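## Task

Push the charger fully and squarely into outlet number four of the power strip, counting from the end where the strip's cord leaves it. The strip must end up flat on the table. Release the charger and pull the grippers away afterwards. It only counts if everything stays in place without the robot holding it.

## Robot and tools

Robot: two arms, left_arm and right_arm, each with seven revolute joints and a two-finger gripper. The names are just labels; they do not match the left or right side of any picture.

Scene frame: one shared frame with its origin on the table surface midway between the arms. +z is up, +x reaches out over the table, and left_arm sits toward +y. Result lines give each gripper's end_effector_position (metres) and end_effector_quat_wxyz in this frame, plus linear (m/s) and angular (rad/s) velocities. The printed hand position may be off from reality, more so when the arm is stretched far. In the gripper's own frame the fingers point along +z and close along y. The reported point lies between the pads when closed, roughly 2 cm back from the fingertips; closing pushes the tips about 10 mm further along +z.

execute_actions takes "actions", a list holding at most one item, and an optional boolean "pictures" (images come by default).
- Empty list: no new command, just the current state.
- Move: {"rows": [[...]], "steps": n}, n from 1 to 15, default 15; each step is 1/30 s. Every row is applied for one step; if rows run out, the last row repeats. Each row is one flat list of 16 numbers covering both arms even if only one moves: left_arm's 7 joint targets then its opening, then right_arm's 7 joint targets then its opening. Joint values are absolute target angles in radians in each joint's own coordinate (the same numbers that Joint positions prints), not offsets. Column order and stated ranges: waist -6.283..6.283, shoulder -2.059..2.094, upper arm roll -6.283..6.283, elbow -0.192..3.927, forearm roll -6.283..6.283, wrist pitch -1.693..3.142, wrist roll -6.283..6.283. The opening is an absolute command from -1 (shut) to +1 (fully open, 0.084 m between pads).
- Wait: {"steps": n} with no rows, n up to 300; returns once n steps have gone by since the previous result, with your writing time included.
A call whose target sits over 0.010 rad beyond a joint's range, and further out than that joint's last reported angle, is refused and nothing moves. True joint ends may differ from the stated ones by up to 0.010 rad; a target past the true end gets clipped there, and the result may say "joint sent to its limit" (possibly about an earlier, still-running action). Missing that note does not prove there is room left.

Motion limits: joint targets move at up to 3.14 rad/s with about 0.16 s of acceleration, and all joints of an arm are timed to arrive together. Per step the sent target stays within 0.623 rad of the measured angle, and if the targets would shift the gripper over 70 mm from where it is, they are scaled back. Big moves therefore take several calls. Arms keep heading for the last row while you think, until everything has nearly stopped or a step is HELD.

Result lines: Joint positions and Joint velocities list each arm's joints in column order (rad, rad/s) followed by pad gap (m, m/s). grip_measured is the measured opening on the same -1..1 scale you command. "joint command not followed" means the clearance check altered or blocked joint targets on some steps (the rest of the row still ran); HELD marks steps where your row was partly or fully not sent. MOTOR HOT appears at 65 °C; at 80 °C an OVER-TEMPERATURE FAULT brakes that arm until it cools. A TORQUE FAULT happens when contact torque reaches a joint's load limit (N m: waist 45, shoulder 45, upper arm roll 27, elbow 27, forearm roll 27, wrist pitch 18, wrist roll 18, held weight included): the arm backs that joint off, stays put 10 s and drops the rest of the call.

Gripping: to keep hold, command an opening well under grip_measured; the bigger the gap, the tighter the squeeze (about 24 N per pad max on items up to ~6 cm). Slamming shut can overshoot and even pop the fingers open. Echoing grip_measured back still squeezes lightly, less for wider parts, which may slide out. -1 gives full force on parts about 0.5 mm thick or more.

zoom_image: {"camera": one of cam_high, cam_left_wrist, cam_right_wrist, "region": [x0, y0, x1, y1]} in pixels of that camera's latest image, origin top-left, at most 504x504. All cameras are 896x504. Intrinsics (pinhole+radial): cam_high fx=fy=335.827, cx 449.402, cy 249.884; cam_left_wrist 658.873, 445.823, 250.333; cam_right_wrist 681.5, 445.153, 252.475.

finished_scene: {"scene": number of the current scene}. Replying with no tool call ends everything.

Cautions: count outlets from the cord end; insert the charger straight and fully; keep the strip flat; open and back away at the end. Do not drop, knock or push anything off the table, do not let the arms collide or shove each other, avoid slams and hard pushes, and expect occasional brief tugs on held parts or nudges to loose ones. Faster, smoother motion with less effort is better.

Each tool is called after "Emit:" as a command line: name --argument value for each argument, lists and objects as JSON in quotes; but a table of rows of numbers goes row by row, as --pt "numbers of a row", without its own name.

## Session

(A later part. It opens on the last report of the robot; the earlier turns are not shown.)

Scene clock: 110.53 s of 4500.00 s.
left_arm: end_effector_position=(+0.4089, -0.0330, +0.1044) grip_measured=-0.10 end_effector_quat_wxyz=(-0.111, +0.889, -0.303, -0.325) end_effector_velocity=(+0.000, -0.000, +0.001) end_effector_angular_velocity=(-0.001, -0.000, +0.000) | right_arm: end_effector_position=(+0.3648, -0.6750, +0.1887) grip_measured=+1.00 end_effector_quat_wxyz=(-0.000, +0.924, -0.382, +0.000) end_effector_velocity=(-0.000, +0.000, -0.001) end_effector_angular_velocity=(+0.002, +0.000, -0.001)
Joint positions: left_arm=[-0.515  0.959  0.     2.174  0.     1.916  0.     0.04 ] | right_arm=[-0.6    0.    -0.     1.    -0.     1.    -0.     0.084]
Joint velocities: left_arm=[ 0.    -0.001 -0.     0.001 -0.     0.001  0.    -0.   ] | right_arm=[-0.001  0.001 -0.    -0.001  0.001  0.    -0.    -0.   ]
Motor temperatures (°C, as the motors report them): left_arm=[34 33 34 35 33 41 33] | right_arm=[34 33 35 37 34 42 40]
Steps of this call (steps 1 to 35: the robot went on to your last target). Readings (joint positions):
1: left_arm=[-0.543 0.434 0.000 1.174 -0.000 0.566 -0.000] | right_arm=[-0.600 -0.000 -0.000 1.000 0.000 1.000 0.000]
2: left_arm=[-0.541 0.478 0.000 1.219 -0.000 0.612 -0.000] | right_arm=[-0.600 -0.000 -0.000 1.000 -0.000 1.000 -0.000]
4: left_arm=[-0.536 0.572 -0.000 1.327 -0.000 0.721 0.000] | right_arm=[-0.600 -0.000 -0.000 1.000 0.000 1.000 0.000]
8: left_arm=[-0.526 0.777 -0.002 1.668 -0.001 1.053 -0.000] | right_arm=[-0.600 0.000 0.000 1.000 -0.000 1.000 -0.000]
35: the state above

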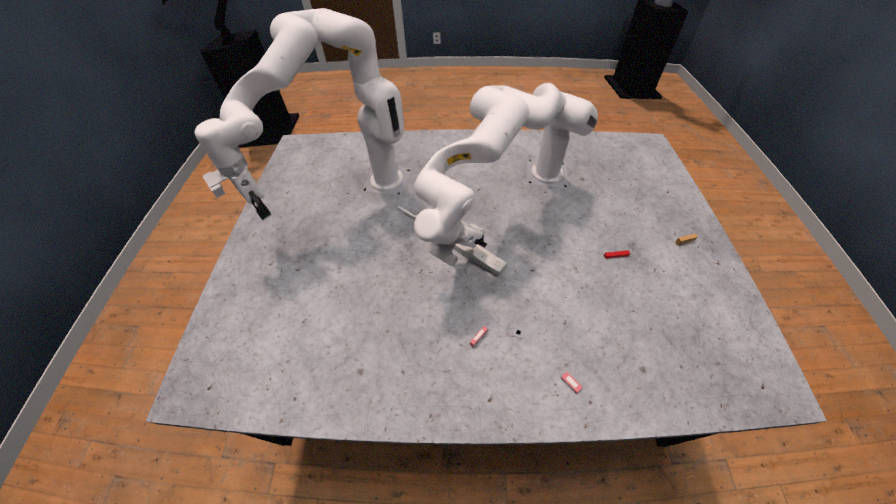

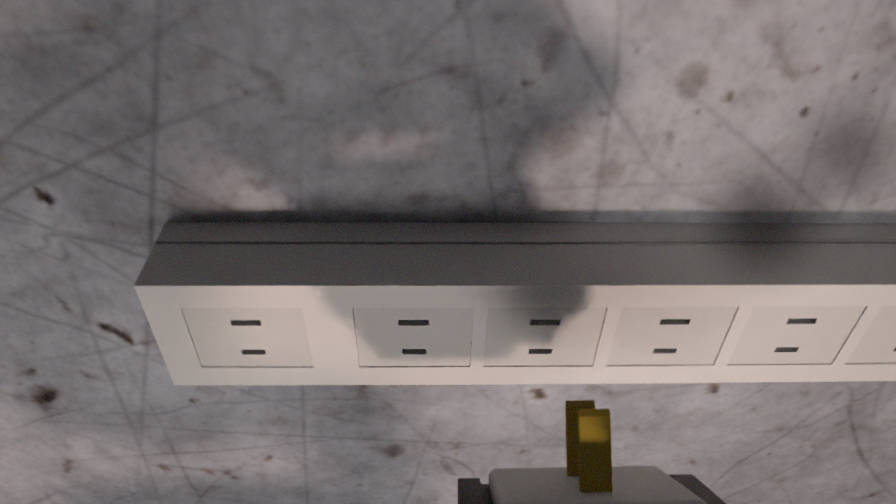

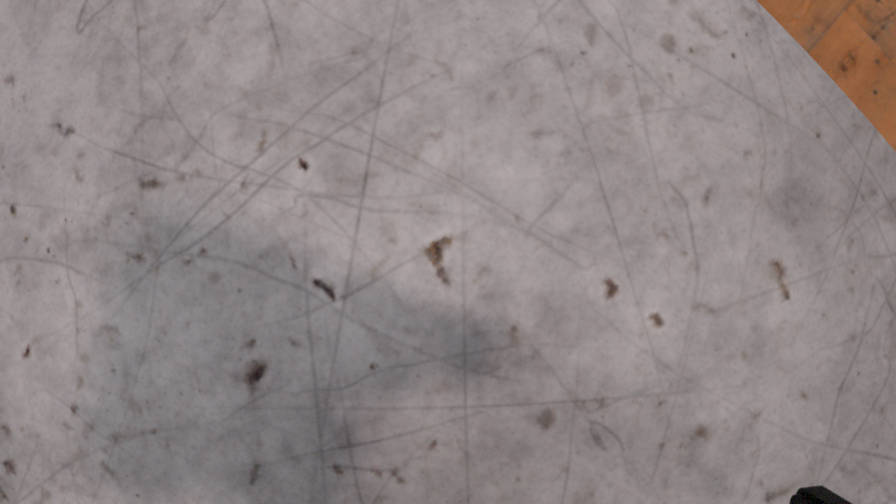

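Emit:
execute_actions --actions '[{"rows":[[-0.515,0.6,0,2.174,0,2.1,0,-1,-0.6,0,0,1.0,0,1.0,0,1]]}]' --pictures false

Emit:
execute_actions --actions '[{"rows":[[0,-0.1,0,0.8,0,0.75,0,-1,-0.6,0,0,1.0,0,1.0,0,1]]}]' --pictures false

Emit:
execute_actions --actions '[{"steps":20}]' --pictures false

Emit:
execute_actions --actions '[{"rows":[[0,0.106,0,0.574,0,0.318,0,-1,-0.6,0,0,1.0,0,1.0,0,1]]}]' --pictures false

Emit:
execute_actions --actions '[{"rows":[[0,0.14,0,0.576,0,0.286,0,-1,-0.6,0,0,1.0,0,1.0,0,1]]}]'

Emit:
zoom_image --camera "cam_high" --region '[500,200,620,290]'

Scene clock: 124.37 s of 4500.00 s.
left_arm: end_effector_position=(+0.3966, -0.0236, +0.2771) grip_measured=-0.10 end_effector_quat_wxyz=(-0.087, +0.911, -0.311, -0.256) end_effector_velocity=(-0.062, +0.048, +0.346) end_effector_angular_velocity=(-0.220, -0.286, -0.001) | right_arm: end_effector_position=(+0.3648, -0.6750, +0.1887) grip_measured=+1.00 end_effector_quat_wxyz=(-0.000, +0.924, -0.382, +0.000) end_effector_velocity=(-0.000, -0.000, -0.000) end_effector_angular_velocity=(+0.000, +0.001, +0.000)
Joint positions: left_arm=[-0.515  0.648 -0.     2.175  0.     2.074 -0.     0.04 ] | right_arm=[-0.6   -0.     0.     1.     0.     1.     0.     0.084]
Joint velocities: left_arm=[-0.    -0.636 -0.001  0.031  0.001  0.305 -0.    -0.   ] | right_arm=[-0.001  0.001 -0.     0.    -0.     0.    -0.001  0.   ]
Motor temperatures (°C, as the motors report them): left_arm=[34 35 34 37 33 41 33] | right_arm=[34 33 35 37 34 42 40]
Steps of this call (steps 1 to 15: the robot went on to your last target; steps 16 to 90: nothing new was sent; then 10.33 s passed at rest; steps 91 to 105: all 15 steps of this action). Readings (joint positions):
91: left_arm=[-0.515 0.959 0.000 2.174 -0.000 1.916 0.000] | right_arm=[-0.600 -0.000 -0.000 1.000 -0.000 1.000 -0.000]
92: left_arm=[-0.515 0.956 0.000 2.173 -0.000 1.919 0.000] | right_arm=[-0.600 0.000 -0.000 1.000 0.000 1.000 0.000]
94: left_arm=[-0.515 0.922 0.000 2.166 -0.000 1.940 0.000] | right_arm=[-0.600 -0.000 -0.000 1.000 -0.000 1.000 0.000]
98: left_arm=[-0.515 0.813 -0.000 2.177 0.000 1.989 -0.000] | right_arm=[-0.600 0.000 0.000 1.000 0.000 1.000 0.000]
105: the state above

Scene clock: 124.87 s of 4500.00 s.
left_arm: end_effector_position=(+0.4743, +0.1042, +0.3358) grip_measured=-0.10 end_effector_quat_wxyz=(-0.011, +0.982, -0.178, -0.061) end_effector_velocity=(+0.137, +0.324, -0.042) end_effector_angular_velocity=(-0.348, -0.934, +0.696) | right_arm: end_effector_position=(+0.3648, -0.6750, +0.1887) grip_measured=+1.00 end_effector_quat_wxyz=(-0.000, +0.924, -0.382, +0.000) end_effector_velocity=(-0.000, -0.000, -0.000) end_effector_angular_velocity=(-0.000, +0.001, +0.000)
Joint positions: left_arm=[-0.217  0.212  0.001  1.71   0.     1.623 -0.     0.04 ] | right_arm=[-0.6    0.     0.     1.    -0.     1.    -0.     0.084]
Joint velocities: left_arm=[ 0.689 -0.991  0.007 -1.56   0.001 -1.566 -0.     0.   ] | right_arm=[-0.     0.001  0.     0.    -0.001  0.     0.    -0.   ]
Motor temperatures (°C, as the motors report them): left_arm=[34 35 34 37 33 41 33] | right_arm=[34 33 35 37 34 42 40]
Steps of this call (steps 1 to 15: all 15 steps of this action). Readings (joint positions):
1: left_arm=[-0.515 0.629 -0.000 2.177 0.000 2.083 -0.000] | right_arm=[-0.600 0.000 -0.000 1.000 0.000 1.000 -0.000]
2: left_arm=[-0.512 0.612 -0.001 2.174 -0.000 2.084 0.000] | right_arm=[-0.600 -0.000 0.000 1.000 -0.000 1.000 0.000]
4: left_arm=[-0.484 0.569 -0.007 2.131 -0.001 2.045 0.000] | right_arm=[-0.600 -0.000 -0.000 1.000 0.000 1.000 0.000]
8: left_arm=[-0.379 0.447 0.003 2.002 0.000 1.917 -0.000] | right_arm=[-0.600 0.000 0.000 1.000 0.000 1.000 -0.000]
15: the state above

Scene clock: 125.53 s of 4500.00 s.
left_arm: end_effector_position=(+0.4504, +0.2157, +0.1759) grip_measured=-0.10 end_effector_quat_wxyz=(+0.005, +0.995, -0.072, +0.071) end_effector_velocity=(+0.001, +0.006, -0.007) end_effector_angular_velocity=(-0.017, -0.127, +0.012) | right_arm: end_effector_position=(+0.3648, -0.6750, +0.1887) grip_measured=+1.00 end_effector_quat_wxyz=(-0.000, +0.924, -0.382, +0.000) end_effector_velocity=(-0.000, -0.000, -0.000) end_effector_angular_velocity=(+0.000, -0.000, -0.002)
Joint positions: left_arm=[-0.003 -0.095  0.     0.812 -0.     0.764 -0.     0.04 ] | right_arm=[-0.6   -0.     0.     1.     0.     1.    -0.     0.084]
Joint velocities: left_arm=[ 0.029 -0.066 -0.016 -0.14   0.    -0.202  0.    -0.   ] | right_arm=[-0.001  0.001  0.     0.     0.    -0.     0.    -0.   ]
Motor temperatures (°C, as the motors report them): left_arm=[34 35 34 38 33 41 33] | right_arm=[34 33 35 37 34 42 40]
Steps of this call (steps 1 to 20: the robot went on to your last target). Readings (joint positions):
1: left_arm=[-0.195 0.179 0.002 1.656 0.000 1.569 -0.000] | right_arm=[-0.600 -0.000 0.000 1.000 -0.000 1.000 -0.000]
2: left_arm=[-0.173 0.148 0.002 1.600 0.000 1.512 -0.000] | right_arm=[-0.600 0.000 -0.000 1.000 -0.000 1.000 -0.000]
4: left_arm=[-0.135 0.094 0.002 1.484 0.000 1.396 -0.000] | right_arm=[-0.600 0.000 0.000 1.000 -0.000 1.000 -0.000]
8: left_arm=[-0.085 0.023 0.001 1.264 0.000 1.182 -0.000] | right_arm=[-0.600 -0.000 -0.000 1.000 0.000 1.000 -0.000]
20: the state above

Scene clock: 126.03 s of 4500.00 s.
left_arm: end_effector_position=(+0.4170, +0.2215, +0.0467) grip_measured=-0.10 end_effector_quat_wxyz=(+0.005, +0.995, -0.071, +0.071) end_effector_velocity=(-0.000, +0.000, -0.033) end_effector_angular_velocity=(-0.012, -0.083, +0.001) | right_arm: end_effector_position=(+0.3648, -0.6750, +0.1887) grip_measured=+1.00 end_effector_quat_wxyz=(-0.000, +0.924, -0.382, +0.000) end_effector_velocity=(-0.000, -0.000, -0.000) end_effector_angular_velocity=(+0.000, +0.000, -0.001)
Joint positions: left_arm=[-0.     0.101  0.     0.58  -0.     0.336 -0.     0.04 ] | right_arm=[-0.6   -0.    -0.     1.     0.     1.     0.     0.084]
Joint velocities: left_arm=[ 0.001  0.077 -0.    -0.081  0.    -0.241  0.    -0.   ] | right_arm=[ 0.     0.001 -0.001  0.    -0.     0.     0.    -0.   ]
Motor temperatures (°C, as the motors report them): left_arm=[34 35 34 38 33 41 33] | right_arm=[34 33 35 37 34 42 40]
Steps of this call (steps 1 to 15: all 15 steps of this action). Readings (joint positions):
1: left_arm=[-0.002 -0.097 -0.000 0.809 -0.000 0.759 -0.000] | right_arm=[-0.600 -0.000 -0.000 1.000 -0.000 1.000 -0.000]
2: left_arm=[-0.002 -0.096 -0.001 0.805 -0.000 0.749 0.000] | right_arm=[-0.600 -0.000 0.000 1.000 0.000 1.000 -0.000]
4: left_arm=[-0.001 -0.076 -0.001 0.783 0.000 0.694 0.000] | right_arm=[-0.600 0.000 0.000 1.000 0.000 1.000 0.000]
8: left_arm=[-0.001 0.008 -0.001 0.687 -0.000 0.533 0.000] | right_arm=[-0.600 0.000 0.000 1.000 0.000 1.000 0.000]
15: the state above

Scene clock: 126.53 s of 4500.00 s.
left_arm: end_effector_position=(+0.4185, +0.2213, +0.0351) grip_measured=-0.10 end_effector_quat_wxyz=(+0.005, +0.995, -0.071, +0.075) end_effector_velocity=(-0.002, +0.001, -0.002) end_effector_angular_velocity=(+0.001, +0.004, +0.001) | right_arm: end_effector_position=(+0.3648, -0.6750, +0.1887) grip_measured=+1.00 end_effector_quat_wxyz=(-0.000, +0.924, -0.382, +0.000) end_effector_velocity=(-0.000, +0.000, -0.000) end_effector_angular_velocity=(+0.001, +0.000, -0.000)
Joint positions: left_arm=[-0.     0.139 -0.     0.576  0.     0.286  0.     0.04 ] | right_arm=[-0.6    0.     0.     1.     0.     1.     0.     0.084]
Joint velocities: left_arm=[-0.     0.003  0.001 -0.004  0.    -0.002  0.    -0.   ] | right_arm=[ 0.    -0.    -0.001 -0.001  0.    -0.    -0.     0.   ]
Motor temperatures (°C, as the motors report them): left_arm=[34 35 34 38 33 41 33] | right_arm=[34 33 35 37 34 42 40]
Steps of this call (steps 1 to 15: all 15 steps of this action). Readings (joint positions):
1: left_arm=[-0.000 0.103 0.000 0.578 -0.000 0.329 -0.000] | right_arm=[-0.600 0.000 0.000 1.000 0.000 1.000 0.000]
2: left_arm=[-0.000 0.106 -0.000 0.578 -0.000 0.321 -0.000] | right_arm=[-0.600 -0.000 -0.000 1.000 0.000 1.000 -0.000]
4: left_arm=[-0.000 0.122 -0.000 0.579 0.000 0.303 0.000] | right_arm=[-0.600 -0.000 0.000 1.000 -0.000 1.000 0.000]
8: left_arm=[-0.000 0.137 0.000 0.576 -0.000 0.289 0.000] | right_arm=[-0.600 0.000 0.000 1.000 -0.000 1.000 -0.000]
15: the state above

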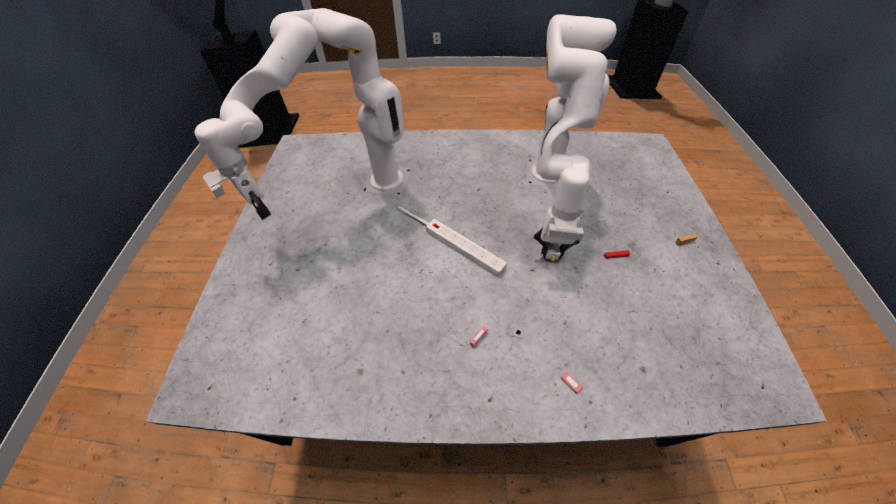

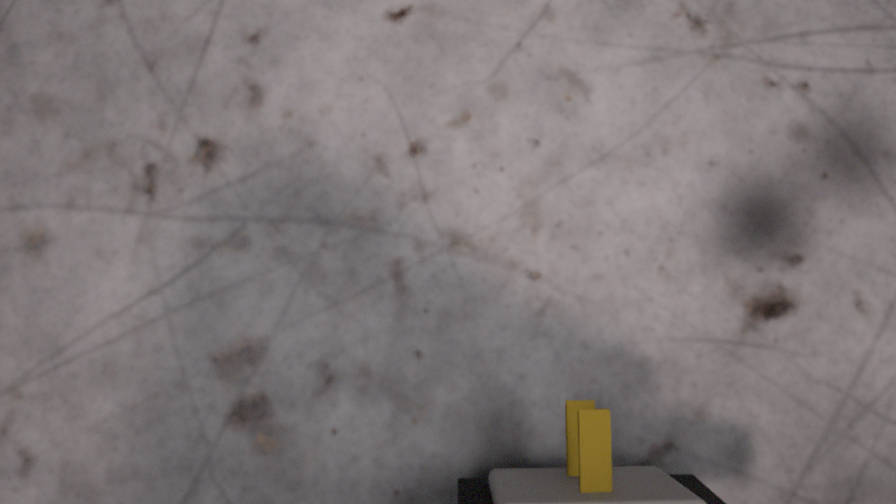

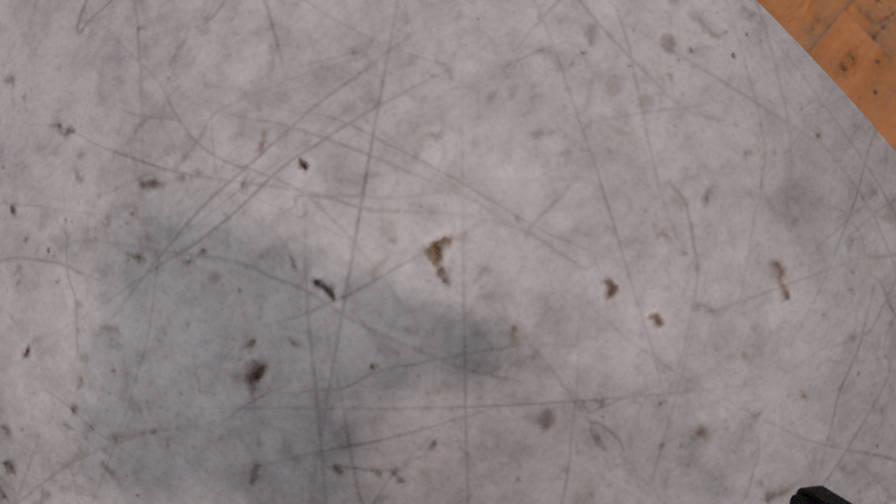

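Region (500, 200, 620, 290) of cam_high's 896x504 image, scaled by 4.200, with more detail than that image has; it fills the top 378 rows of this view, and the rest is white.

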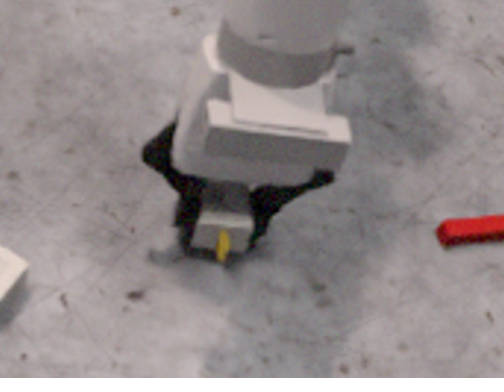

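Emit:
execute_actions --actions '[{"rows":[[0,0.163,0,0.578,0,0.265,0,-1,-0.6,0,0,1.0,0,1.0,0,1]],"steps":10}]' --pictures false

Emit:
execute_actions --actions '[{"rows":[[0,0.163,0,0.578,0,0.265,0,1,-0.6,0,0,1.0,0,1.0,0,1]]}]' --pictures false

Emit:
execute_actions --actions '[{"rows":[[0,0.2,0,0.2,0,-0.87,0,1,-0.6,0,0,1.0,0,1.0,0,1]]}]' --pictures false

Emit:
execute_actions --actions '[{"steps":10}]' --pictures false

Emit:
execute_actions --actions '[{"rows":[[0,0.621,0,0.281,0,-1.21,0,1,-0.6,0,0,1.0,0,1.0,0,1]]}]' --pictures false

Emit:
execute_actions --actions '[{"steps":8}]'

Scene clock: 139.33 s of 4500.00 s.
left_arm: end_effector_position=(+0.4187, +0.2213, +0.0282) grip_measured=-0.10 end_effector_quat_wxyz=(+0.005, +0.995, -0.071, +0.075) end_effector_velocity=(+0.004, -0.001, +0.001) end_effector_angular_velocity=(-0.002, -0.011, -0.000) | right_arm: end_effector_position=(+0.3648, -0.6750, +0.1887) grip_measured=+1.00 end_effector_quat_wxyz=(-0.000, +0.924, -0.382, +0.000) end_effector_velocity=(+0.000, +0.000, +0.000) end_effector_angular_velocity=(-0.001, +0.000, +0.000)
Joint positions: left_arm=[ 0.     0.162  0.     0.578 -0.     0.266 -0.     0.04 ] | right_arm=[-0.6   -0.    -0.     1.     0.     1.     0.     0.084]
Joint velocities: left_arm=[-0.     0.004  0.     0.005  0.    -0.01   0.    -0.   ] | right_arm=[ 0.001 -0.     0.     0.    -0.001  0.     0.002 -0.   ]
Motor temperatures (°C, as the motors report them): left_arm=[34 34 34 37 33 41 33] | right_arm=[34 33 35 38 34 42 40]
Steps of this call (steps 1 to 15: the robot went on to your last target; steps 16 to 90: nothing new was sent; then 9.47 s passed at rest; steps 91 to 100: all 10 steps of this action). Readings (joint positions):
91: left_arm=[-0.000 0.140 -0.000 0.576 -0.000 0.286 -0.000] | right_arm=[-0.600 0.000 -0.000 1.000 -0.000 1.000 0.000]
92: left_arm=[-0.000 0.142 -0.000 0.576 -0.000 0.283 -0.000] | right_arm=[-0.600 -0.000 -0.000 1.000 0.000 1.000 -0.000]
94: left_arm=[-0.000 0.152 -0.000 0.578 0.000 0.274 0.000] | right_arm=[-0.600 -0.000 -0.000 1.000 0.000 1.000 -0.000]
98: left_arm=[0.000 0.162 0.000 0.577 -0.000 0.267 -0.000] | right_arm=[-0.600 -0.000 -0.000 1.000 0.000 1.000 0.000]
100: the state above

Scene clock: 139.83 s of 4500.00 s.
left_arm: end_effector_position=(+0.4188, +0.2212, +0.0281) grip_measured=+1.00 end_effector_quat_wxyz=(+0.005, +0.995, -0.071, +0.075) end_effector_velocity=(-0.000, +0.000, -0.000) end_effector_angular_velocity=(-0.000, +0.001, +0.000) | right_arm: end_effector_position=(+0.3648, -0.6750, +0.1887) grip_measured=+1.00 end_effector_quat_wxyz=(-0.000, +0.924, -0.382, +0.000) end_effector_velocity=(-0.000, -0.000, +0.000) end_effector_angular_velocity=(+0.000, -0.000, -0.001)
Joint positions: left_arm=[-0.     0.163 -0.     0.578 -0.     0.265 -0.     0.084] | right_arm=[-0.6   -0.    -0.     1.     0.     1.    -0.     0.084]
Joint velocities: left_arm=[-0.     0.     0.    -0.001 -0.    -0.     0.     0.   ] | right_arm=[-0.001 -0.     0.     0.     0.     0.     0.     0.   ]
Motor temperatures (°C, as the motors report them): left_arm=[34 34 34 37 33 41 33] | right_arm=[34 33 35 38 34 42 40]
Steps of this call (steps 1 to 15: all 15 steps of this action). Readings (joint positions):
1: left_arm=[-0.000 0.163 -0.000 0.578 0.000 0.265 0.000] | right_arm=[-0.600 -0.000 0.000 1.000 0.000 1.000 0.000]
2: left_arm=[0.000 0.163 0.000 0.578 0.000 0.265 0.000] | right_arm=[-0.600 -0.000 -0.000 1.000 0.000 1.000 0.000]
4: left_arm=[-0.000 0.163 -0.000 0.578 0.000 0.265 0.000] | right_arm=[-0.600 0.000 0.000 1.000 -0.000 1.000 0.000]
8: left_arm=[-0.000 0.163 -0.000 0.578 0.000 0.265 -0.000] | right_arm=[-0.600 -0.000 0.000 1.000 0.000 1.000 0.000]
15: the state above

Scene clock: 140.33 s of 4500.00 s.
left_arm: end_effector_position=(+0.4075, +0.2229, +0.0588) grip_measured=+1.00 end_effector_quat_wxyz=(+0.024, +0.936, -0.066, +0.344) end_effector_velocity=(+0.229, -0.034, +0.406) end_effector_angular_velocity=(-0.262, -1.839, -0.003) | right_arm: end_effector_position=(+0.3648, -0.6750, +0.1887) grip_measured=+1.00 end_effector_quat_wxyz=(-0.000, +0.924, -0.382, +0.000) end_effector_velocity=(-0.001, -0.001, +0.000) end_effector_angular_velocity=(+0.000, -0.001, -0.002)
Joint positions: left_arm=[ 0.     0.203  0.     0.206 -0.    -0.702 -0.     0.084] | right_arm=[-0.6   -0.     0.     1.    -0.     1.    -0.     0.084]
Joint velocities: left_arm=[-0.001 -0.016 -0.001 -0.098  0.001 -1.939  0.     0.   ] | right_arm=[-0.001 -0.    -0.001 -0.     0.001 -0.    -0.     0.   ]
Motor temperatures (°C, as the motors report them): left_arm=[34 34 34 37 33 41 33] | right_arm=[34 33 35 38 34 42 40]
Steps of this call (steps 1 to 15: all 15 steps of this action). Readings (joint positions):
1: left_arm=[-0.000 0.163 -0.000 0.578 -0.000 0.265 -0.000] | right_arm=[-0.600 0.000 -0.000 1.000 0.000 1.000 0.000]
2: left_arm=[-0.000 0.163 -0.000 0.575 0.000 0.259 0.000] | right_arm=[-0.600 -0.000 0.000 1.000 0.000 1.000 0.000]
4: left_arm=[-0.000 0.165 -0.000 0.548 0.000 0.207 0.000] | right_arm=[-0.600 -0.000 0.000 1.000 0.000 1.000 -0.000]
8: left_arm=[-0.000 0.175 -0.000 0.390 0.000 -0.099 0.000] | right_arm=[-0.600 0.000 0.000 1.000 0.000 1.000 0.000]
15: the state above

Scene clock: 140.67 s of 4500.00 s.
left_arm: end_effector_position=(+0.4256, +0.2203, +0.0962) grip_measured=+1.00 end_effector_quat_wxyz=(+0.030, +0.905, -0.064, +0.419) end_effector_velocity=(+0.004, -0.000, +0.008) end_effector_angular_velocity=(-0.004, -0.030, +0.000) | right_arm: end_effector_position=(+0.3648, -0.6750, +0.1887) grip_measured=+1.00 end_effector_quat_wxyz=(-0.000, +0.924, -0.382, +0.000) end_effector_velocity=(+0.000, +0.000, -0.000) end_effector_angular_velocity=(+0.000, +0.001, +0.002)
Joint positions: left_arm=[ 0.     0.201 -0.     0.2    0.    -0.867 -0.     0.084] | right_arm=[-0.6   -0.     0.     1.     0.     1.    -0.     0.084]
Joint velocities: left_arm=[ 0.    -0.003  0.     0.002 -0.    -0.026  0.     0.   ] | right_arm=[ 0.001  0.001  0.     0.    -0.    -0.    -0.001 -0.   ]
Motor temperatures (°C, as the motors report them): left_arm=[34 34 34 37 33 41 33] | right_arm=[34 33 35 38 34 42 40]
Steps of this call (steps 1 to 10: the robot went on to your last target). Readings (joint positions):
1: left_arm=[0.000 0.202 0.000 0.203 -0.000 -0.760 -0.000] | right_arm=[-0.600 -0.000 0.000 1.000 -0.000 1.000 0.000]
2: left_arm=[0.000 0.202 0.000 0.203 -0.000 -0.801 -0.000] | right_arm=[-0.600 -0.000 0.000 1.000 0.000 1.000 -0.000]
4: left_arm=[0.000 0.201 0.000 0.202 -0.000 -0.843 -0.000] | right_arm=[-0.600 0.000 0.000 1.000 -0.000 1.000 0.000]
8: left_arm=[0.000 0.201 -0.000 0.200 0.000 -0.864 -0.000] | right_arm=[-0.600 0.000 0.000 1.000 -0.000 1.000 0.000]
10: the state above

Scene clock: 141.17 s of 4500.00 s.
left_arm: end_effector_position=(+0.4113, +0.2223, +0.0228) grip_measured=+1.00 end_effector_quat_wxyz=(+0.030, +0.905, -0.064, +0.420) end_effector_velocity=(+0.007, -0.002, +0.005) end_effector_angular_velocity=(-0.007, -0.046, -0.001) | right_arm: end_effector_position=(+0.3648, -0.6750, +0.1887) grip_measured=+1.00 end_effector_quat_wxyz=(-0.000, +0.924, -0.382, +0.000) end_effector_velocity=(+0.000, +0.001, -0.000) end_effector_angular_velocity=(+0.000, +0.000, +0.001)
Joint positions: left_arm=[-0.     0.616 -0.     0.28   0.    -1.206  0.     0.084] | right_arm=[-0.6    0.     0.     1.    -0.     1.    -0.     0.084]
Joint velocities: left_arm=[-0.001  0.031 -0.001  0.02  -0.    -0.057  0.     0.   ] | right_arm=[ 0.001 -0.     0.    -0.001  0.     0.    -0.    -0.   ]
Motor temperatures (°C, as the motors report them): left_arm=[34 34 34 37 33 41 33] | right_arm=[34 33 35 38 34 42 40]
Steps of this call (steps 1 to 15: all 15 steps of this action). Readings (joint positions):
1: left_arm=[-0.000 0.201 -0.000 0.200 0.000 -0.868 -0.000] | right_arm=[-0.600 0.000 0.000 1.000 0.000 1.000 -0.000]
2: left_arm=[-0.000 0.205 -0.000 0.202 -0.000 -0.873 -0.000] | right_arm=[-0.600 -0.000 -0.000 1.000 -0.000 1.000 0.000]
4: left_arm=[-0.000 0.251 -0.000 0.215 0.000 -0.916 0.000] | right_arm=[-0.600 0.000 -0.000 1.000 -0.000 1.000 0.000]
8: left_arm=[0.000 0.496 0.000 0.259 0.000 -1.105 -0.000] | right_arm=[-0.600 -0.000 0.000 1.000 -0.000 1.000 0.000]
15: the state above

Scene clock: 141.43 s of 4500.00 s.
left_arm: end_effector_position=(+0.4113, +0.2223, +0.0224) grip_measured=+1.00 end_effector_quat_wxyz=(+0.030, +0.904, -0.064, +0.421) end_effector_velocity=(-0.001, +0.000, -0.003) end_effector_angular_velocity=(+0.001, +0.005, +0.000) | right_arm: end_effector_position=(+0.3648, -0.6750, +0.1887) grip_measured=+1.00 end_effector_quat_wxyz=(-0.000, +0.924, -0.382, +0.000) end_effector_velocity=(+0.000, +0.000, -0.000) end_effector_angular_velocity=(+0.000, +0.000, -0.000)
Joint positions: left_arm=[-0.     0.62  -0.     0.281 -0.    -1.21   0.     0.084] | right_arm=[-0.6    0.     0.     1.    -0.     1.     0.     0.084]
Joint velocities: left_arm=[ 0.     0.007  0.     0.001  0.    -0.001  0.    -0.   ] | right_arm=[ 0.  0.  0. -0.  0.  0.  0. -0.]
Motor temperatures (°C, as the motors report them): left_arm=[34 34 34 37 33 41 33] | right_arm=[34 33 35 38 34 42 40]
Steps of this call (steps 1 to 8: the robot went on to your last target). Readings (joint positions):
1: left_arm=[-0.000 0.617 -0.000 0.281 0.000 -1.208 0.000] | right_arm=[-0.600 -0.000 -0.000 1.000 0.000 1.000 0.000]
2: left_arm=[-0.000 0.618 -0.000 0.281 0.000 -1.209 0.000] | right_arm=[-0.600 -0.000 0.000 1.000 -0.000 1.000 0.000]
4: left_arm=[-0.000 0.619 -0.000 0.281 0.000 -1.209 0.000] | right_arm=[-0.600 0.000 -0.000 1.000 0.000 1.000 0.000]
8: the state above

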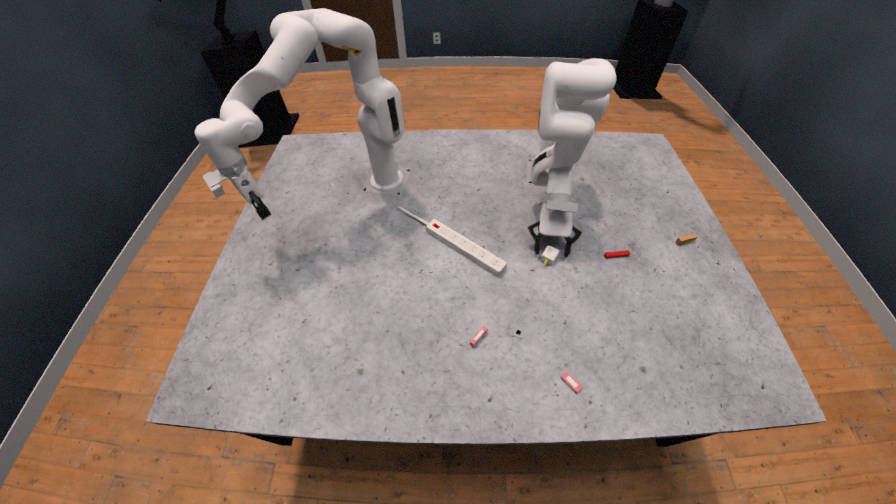

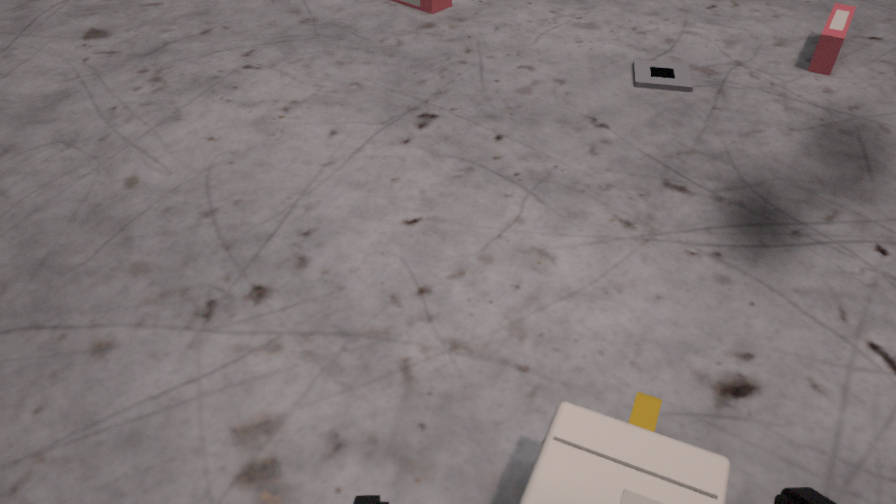

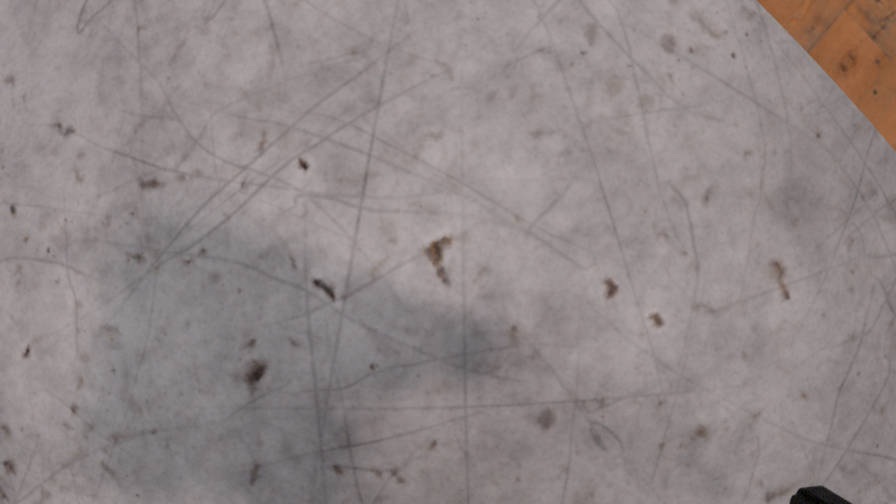

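Yawed by a push; close gently to align it.

Emit:
execute_actions --actions '[{"rows":[[-0.01,0.621,0,0.281,0,-1.21,0,0.2,-0.6,0,0,1.0,0,1.0,0,1]]}]' --pictures false

Emit:
execute_actions --actions '[{"rows":[[-0.01,0.621,0,0.281,0,-1.21,0,-0.15,-0.6,0,0,1.0,0,1.0,0,1]]}]'

Emit:
execute_actions --actions '[{"rows":[[-0.01,0.621,0,0.281,0,-1.21,0,0.3,-0.6,0,0,1.0,0,1.0,0,1]],"steps":8}]' --pictures false

Emit:
execute_actions --actions '[{"rows":[[-0.01,0.621,0,0.281,0,-1.21,0,-1,-0.6,0,0,1.0,0,1.0,0,1]]}]'

Scene clock: 147.03 s of 4500.00 s.
left_arm: end_effector_position=(+0.4113, +0.2183, +0.0231) grip_measured=+0.19 end_effector_quat_wxyz=(+0.032, +0.903, -0.069, +0.422) end_effector_velocity=(-0.001, -0.000, -0.002) end_effector_angular_velocity=(+0.001, +0.005, -0.001) | right_arm: end_effector_position=(+0.3648, -0.6750, +0.1887) grip_measured=+1.00 end_effector_quat_wxyz=(-0.000, +0.924, -0.382, +0.000) end_effector_velocity=(+0.000, -0.000, +0.000) end_effector_angular_velocity=(-0.001, -0.001, -0.002)
Joint positions: left_arm=[-0.01   0.62   0.     0.282 -0.    -1.212  0.     0.052] | right_arm=[-0.6   -0.    -0.     1.     0.     1.    -0.     0.084]
Joint velocities: left_arm=[-0.     0.002 -0.    -0.001  0.     0.003 -0.     0.   ] | right_arm=[ 0.    -0.001 -0.    -0.     0.    -0.     0.002 -0.   ]
Motor temperatures (°C, as the motors report them): left_arm=[34 34 34 36 33 41 33] | right_arm=[34 33 35 38 34 42 40]
Steps of this call (steps 1 to 15: the robot went on to your last target; steps 16 to 90: nothing new was sent; then 2.10 s passed at rest; steps 91 to 105: all 15 steps of this action). Readings (joint positions):
91: left_arm=[-0.000 0.621 0.000 0.281 -0.000 -1.210 -0.000] | right_arm=[-0.600 -0.000 0.000 1.000 -0.000 1.000 -0.000]
92: left_arm=[-0.001 0.621 0.000 0.281 -0.000 -1.210 -0.000] | right_arm=[-0.600 -0.000 -0.000 1.000 -0.000 1.000 0.000]
94: left_arm=[-0.006 0.621 0.000 0.281 -0.000 -1.211 0.000] | right_arm=[-0.600 -0.000 -0.000 1.000 -0.000 1.000 -0.000]
98: left_arm=[-0.009 0.620 0.000 0.282 -0.000 -1.212 0.000] | right_arm=[-0.600 0.000 0.000 1.000 -0.000 1.000 0.000]
105: the state above

Scene clock: 147.53 s of 4500.00 s.
left_arm: end_effector_position=(+0.4113, +0.2182, +0.0231) grip_measured=+0.06 end_effector_quat_wxyz=(+0.032, +0.903, -0.069, +0.422) end_effector_velocity=(-0.001, +0.000, -0.000) end_effector_angular_velocity=(-0.000, +0.000, +0.000) | right_arm: end_effector_position=(+0.3648, -0.6750, +0.1887) grip_measured=+1.00 end_effector_quat_wxyz=(-0.000, +0.924, -0.382, +0.000) end_effector_velocity=(-0.000, -0.000, -0.000) end_effector_angular_velocity=(+0.000, +0.000, -0.002)
Joint positions: left_arm=[-0.01   0.62   0.     0.282 -0.    -1.213  0.     0.047] | right_arm=[-0.6    0.    -0.     1.    -0.     1.     0.     0.084]
Joint velocities: left_arm=[ 0.     0.003  0.    -0.002  0.    -0.005 -0.    -0.   ] | right_arm=[-0.001  0.     0.     0.     0.     0.     0.    -0.   ]
Motor temperatures (°C, as the motors report them): left_arm=[34 34 34 36 33 41 33] | right_arm=[34 33 35 38 34 42 40]
Steps of this call (steps 1 to 15: all 15 steps of this action). Readings (joint positions):
1: left_arm=[-0.010 0.620 0.000 0.282 -0.000 -1.212 0.000] | right_arm=[-0.600 0.000 0.000 1.000 -0.000 1.000 -0.000]
2: left_arm=[-0.010 0.619 0.000 0.282 -0.000 -1.213 0.000] | right_arm=[-0.600 -0.000 -0.000 1.000 -0.000 1.000 0.000]
4: left_arm=[-0.010 0.619 0.000 0.282 -0.000 -1.212 0.000] | right_arm=[-0.600 -0.000 0.000 1.000 0.000 1.000 -0.000]
8: left_arm=[-0.010 0.620 0.000 0.282 -0.000 -1.212 0.000] | right_arm=[-0.600 -0.000 0.000 1.000 0.000 1.000 -0.000]
15: the state above

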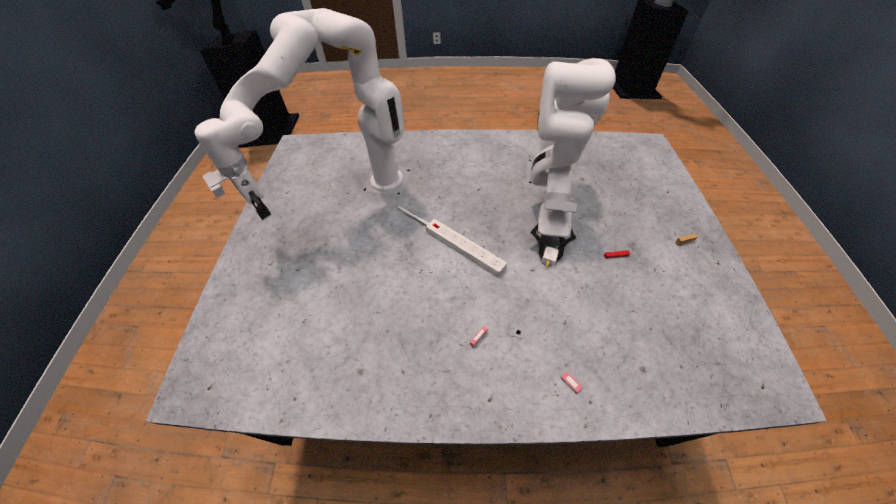

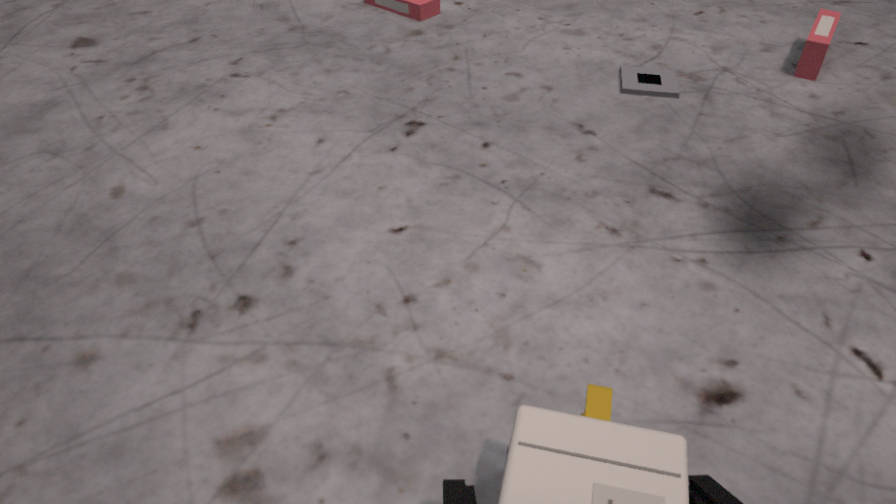

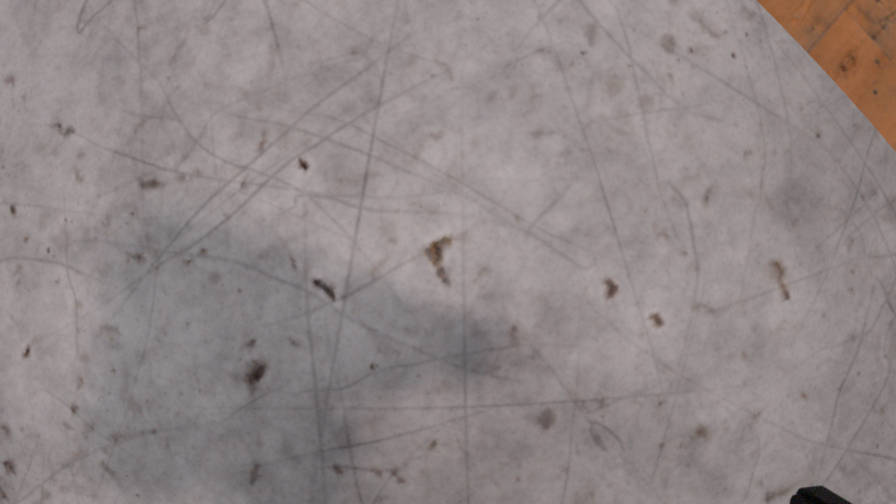

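Scene clock: 147.80 s of 4500.00 s.
left_arm: end_effector_position=(+0.4107, +0.2179, +0.0222) grip_measured=+0.29 end_effector_quat_wxyz=(+0.032, +0.904, -0.069, +0.421) end_effector_velocity=(+0.000, +0.001, -0.000) end_effector_angular_velocity=(+0.001, +0.001, +0.001) | right_arm: end_effector_position=(+0.3648, -0.6750, +0.1887) grip_measured=+1.00 end_effector_quat_wxyz=(-0.000, +0.924, -0.382, +0.000) end_effector_velocity=(+0.000, +0.000, -0.001) end_effector_angular_velocity=(+0.001, +0.001, +0.001)
Joint positions: left_arm=[-0.01   0.621 -0.     0.282  0.    -1.211 -0.     0.056] | right_arm=[-0.6    0.     0.     1.    -0.     1.    -0.     0.084]
Joint velocities: left_arm=[ 0.    -0.001  0.001  0.    -0.001  0.002  0.     0.003] | right_arm=[ 0.001  0.001 -0.    -0.     0.    -0.    -0.001  0.   ]
Motor temperatures (°C, as the motors report them): left_arm=[34 34 34 36 33 41 33] | right_arm=[34 33 35 38 34 42 40]
Steps of this call (steps 1 to 8: all 8 steps of this action). Readings (joint positions):
1: left_arm=[-0.010 0.620 0.000 0.282 -0.000 -1.213 0.000] | right_arm=[-0.600 -0.000 -0.000 1.000 -0.000 1.000 -0.000]
2: left_arm=[-0.010 0.620 -0.000 0.282 0.000 -1.213 -0.000] | right_arm=[-0.600 -0.000 -0.000 1.000 -0.000 1.000 0.000]
4: left_arm=[-0.010 0.621 -0.000 0.282 0.000 -1.212 -0.000] | right_arm=[-0.600 -0.000 0.000 1.000 -0.000 1.000 0.000]
8: the state above

Scene clock: 148.30 s of 4500.00 s.
left_arm: end_effector_position=(+0.4109, +0.2183, +0.0230) grip_measured=+0.06 end_effector_quat_wxyz=(+0.032, +0.903, -0.069, +0.422) end_effector_velocity=(+0.000, -0.000, +0.000) end_effector_angular_velocity=(-0.000, -0.002, -0.000) | right_arm: end_effector_position=(+0.3648, -0.6750, +0.1887) grip_measured=+1.00 end_effector_quat_wxyz=(-0.000, +0.924, -0.382, +0.000) end_effector_velocity=(+0.000, -0.000, +0.000) end_effector_angular_velocity=(-0.000, -0.000, -0.001)
Joint positions: left_arm=[-0.01   0.621  0.     0.281 -0.    -1.214 -0.     0.047] | right_arm=[-0.6    0.    -0.     1.    -0.     1.     0.     0.084]
Joint velocities: left_arm=[-0.    -0.    -0.     0.001  0.    -0.001  0.     0.   ] | right_arm=[ 0.     0.    -0.001  0.001  0.    -0.     0.    -0.   ]
Motor temperatures (°C, as the motors report them): left_arm=[34 34 34 36 33 41 33] | right_arm=[34 33 35 38 34 42 40]
Steps of this call (steps 1 to 15: all 15 steps of this action). Readings (joint positions):
1: left_arm=[-0.010 0.621 -0.000 0.281 0.000 -1.211 -0.000] | right_arm=[-0.600 0.000 -0.000 1.000 0.000 1.000 -0.000]
2: left_arm=[-0.010 0.620 -0.000 0.281 -0.000 -1.213 -0.000] | right_arm=[-0.600 0.000 0.000 1.000 -0.000 1.000 -0.000]
4: left_arm=[-0.010 0.620 0.000 0.281 -0.000 -1.213 -0.000] | right_arm=[-0.600 -0.000 0.000 1.000 -0.000 1.000 -0.000]
8: left_arm=[-0.010 0.621 0.000 0.281 -0.000 -1.214 -0.000] | right_arm=[-0.600 -0.000 -0.000 1.000 0.000 1.000 0.000]
15: the state above

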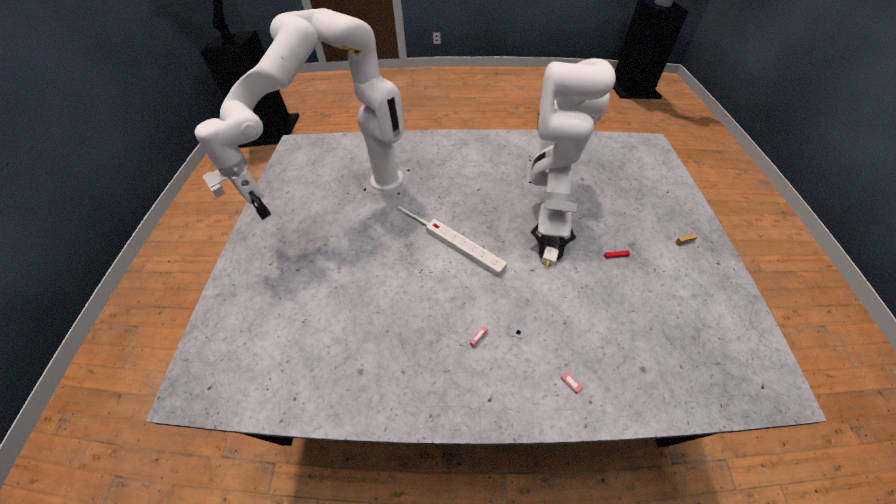

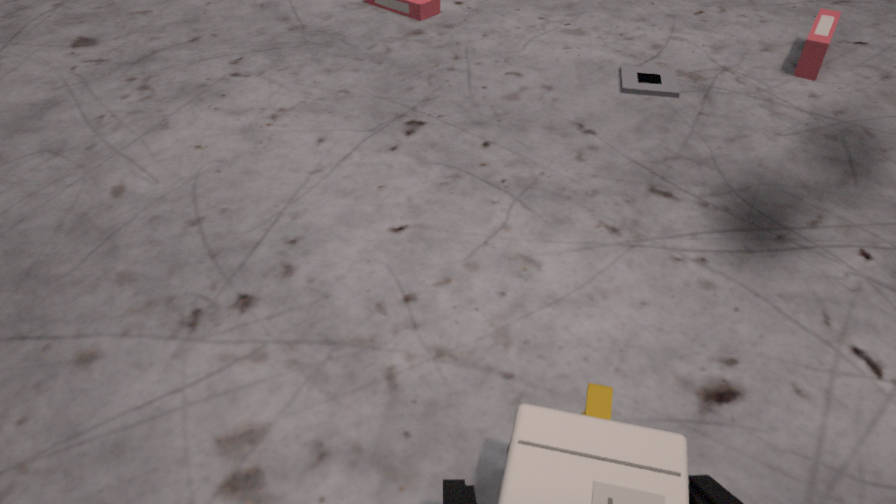

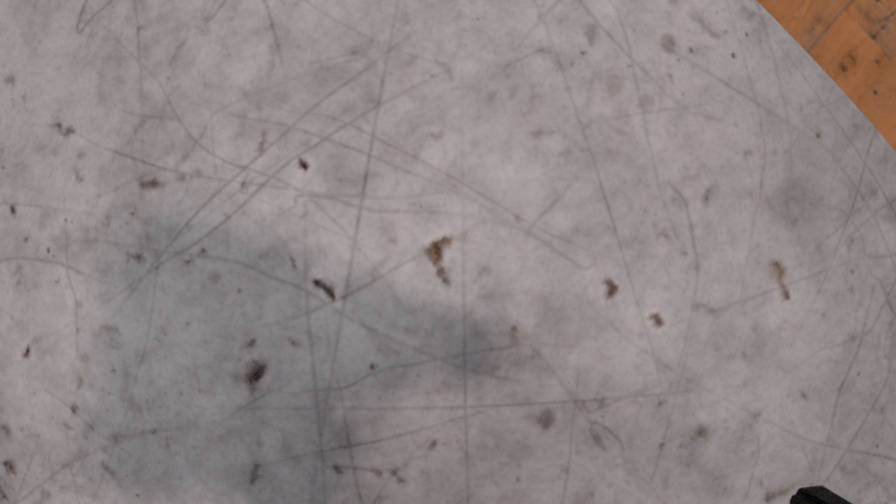

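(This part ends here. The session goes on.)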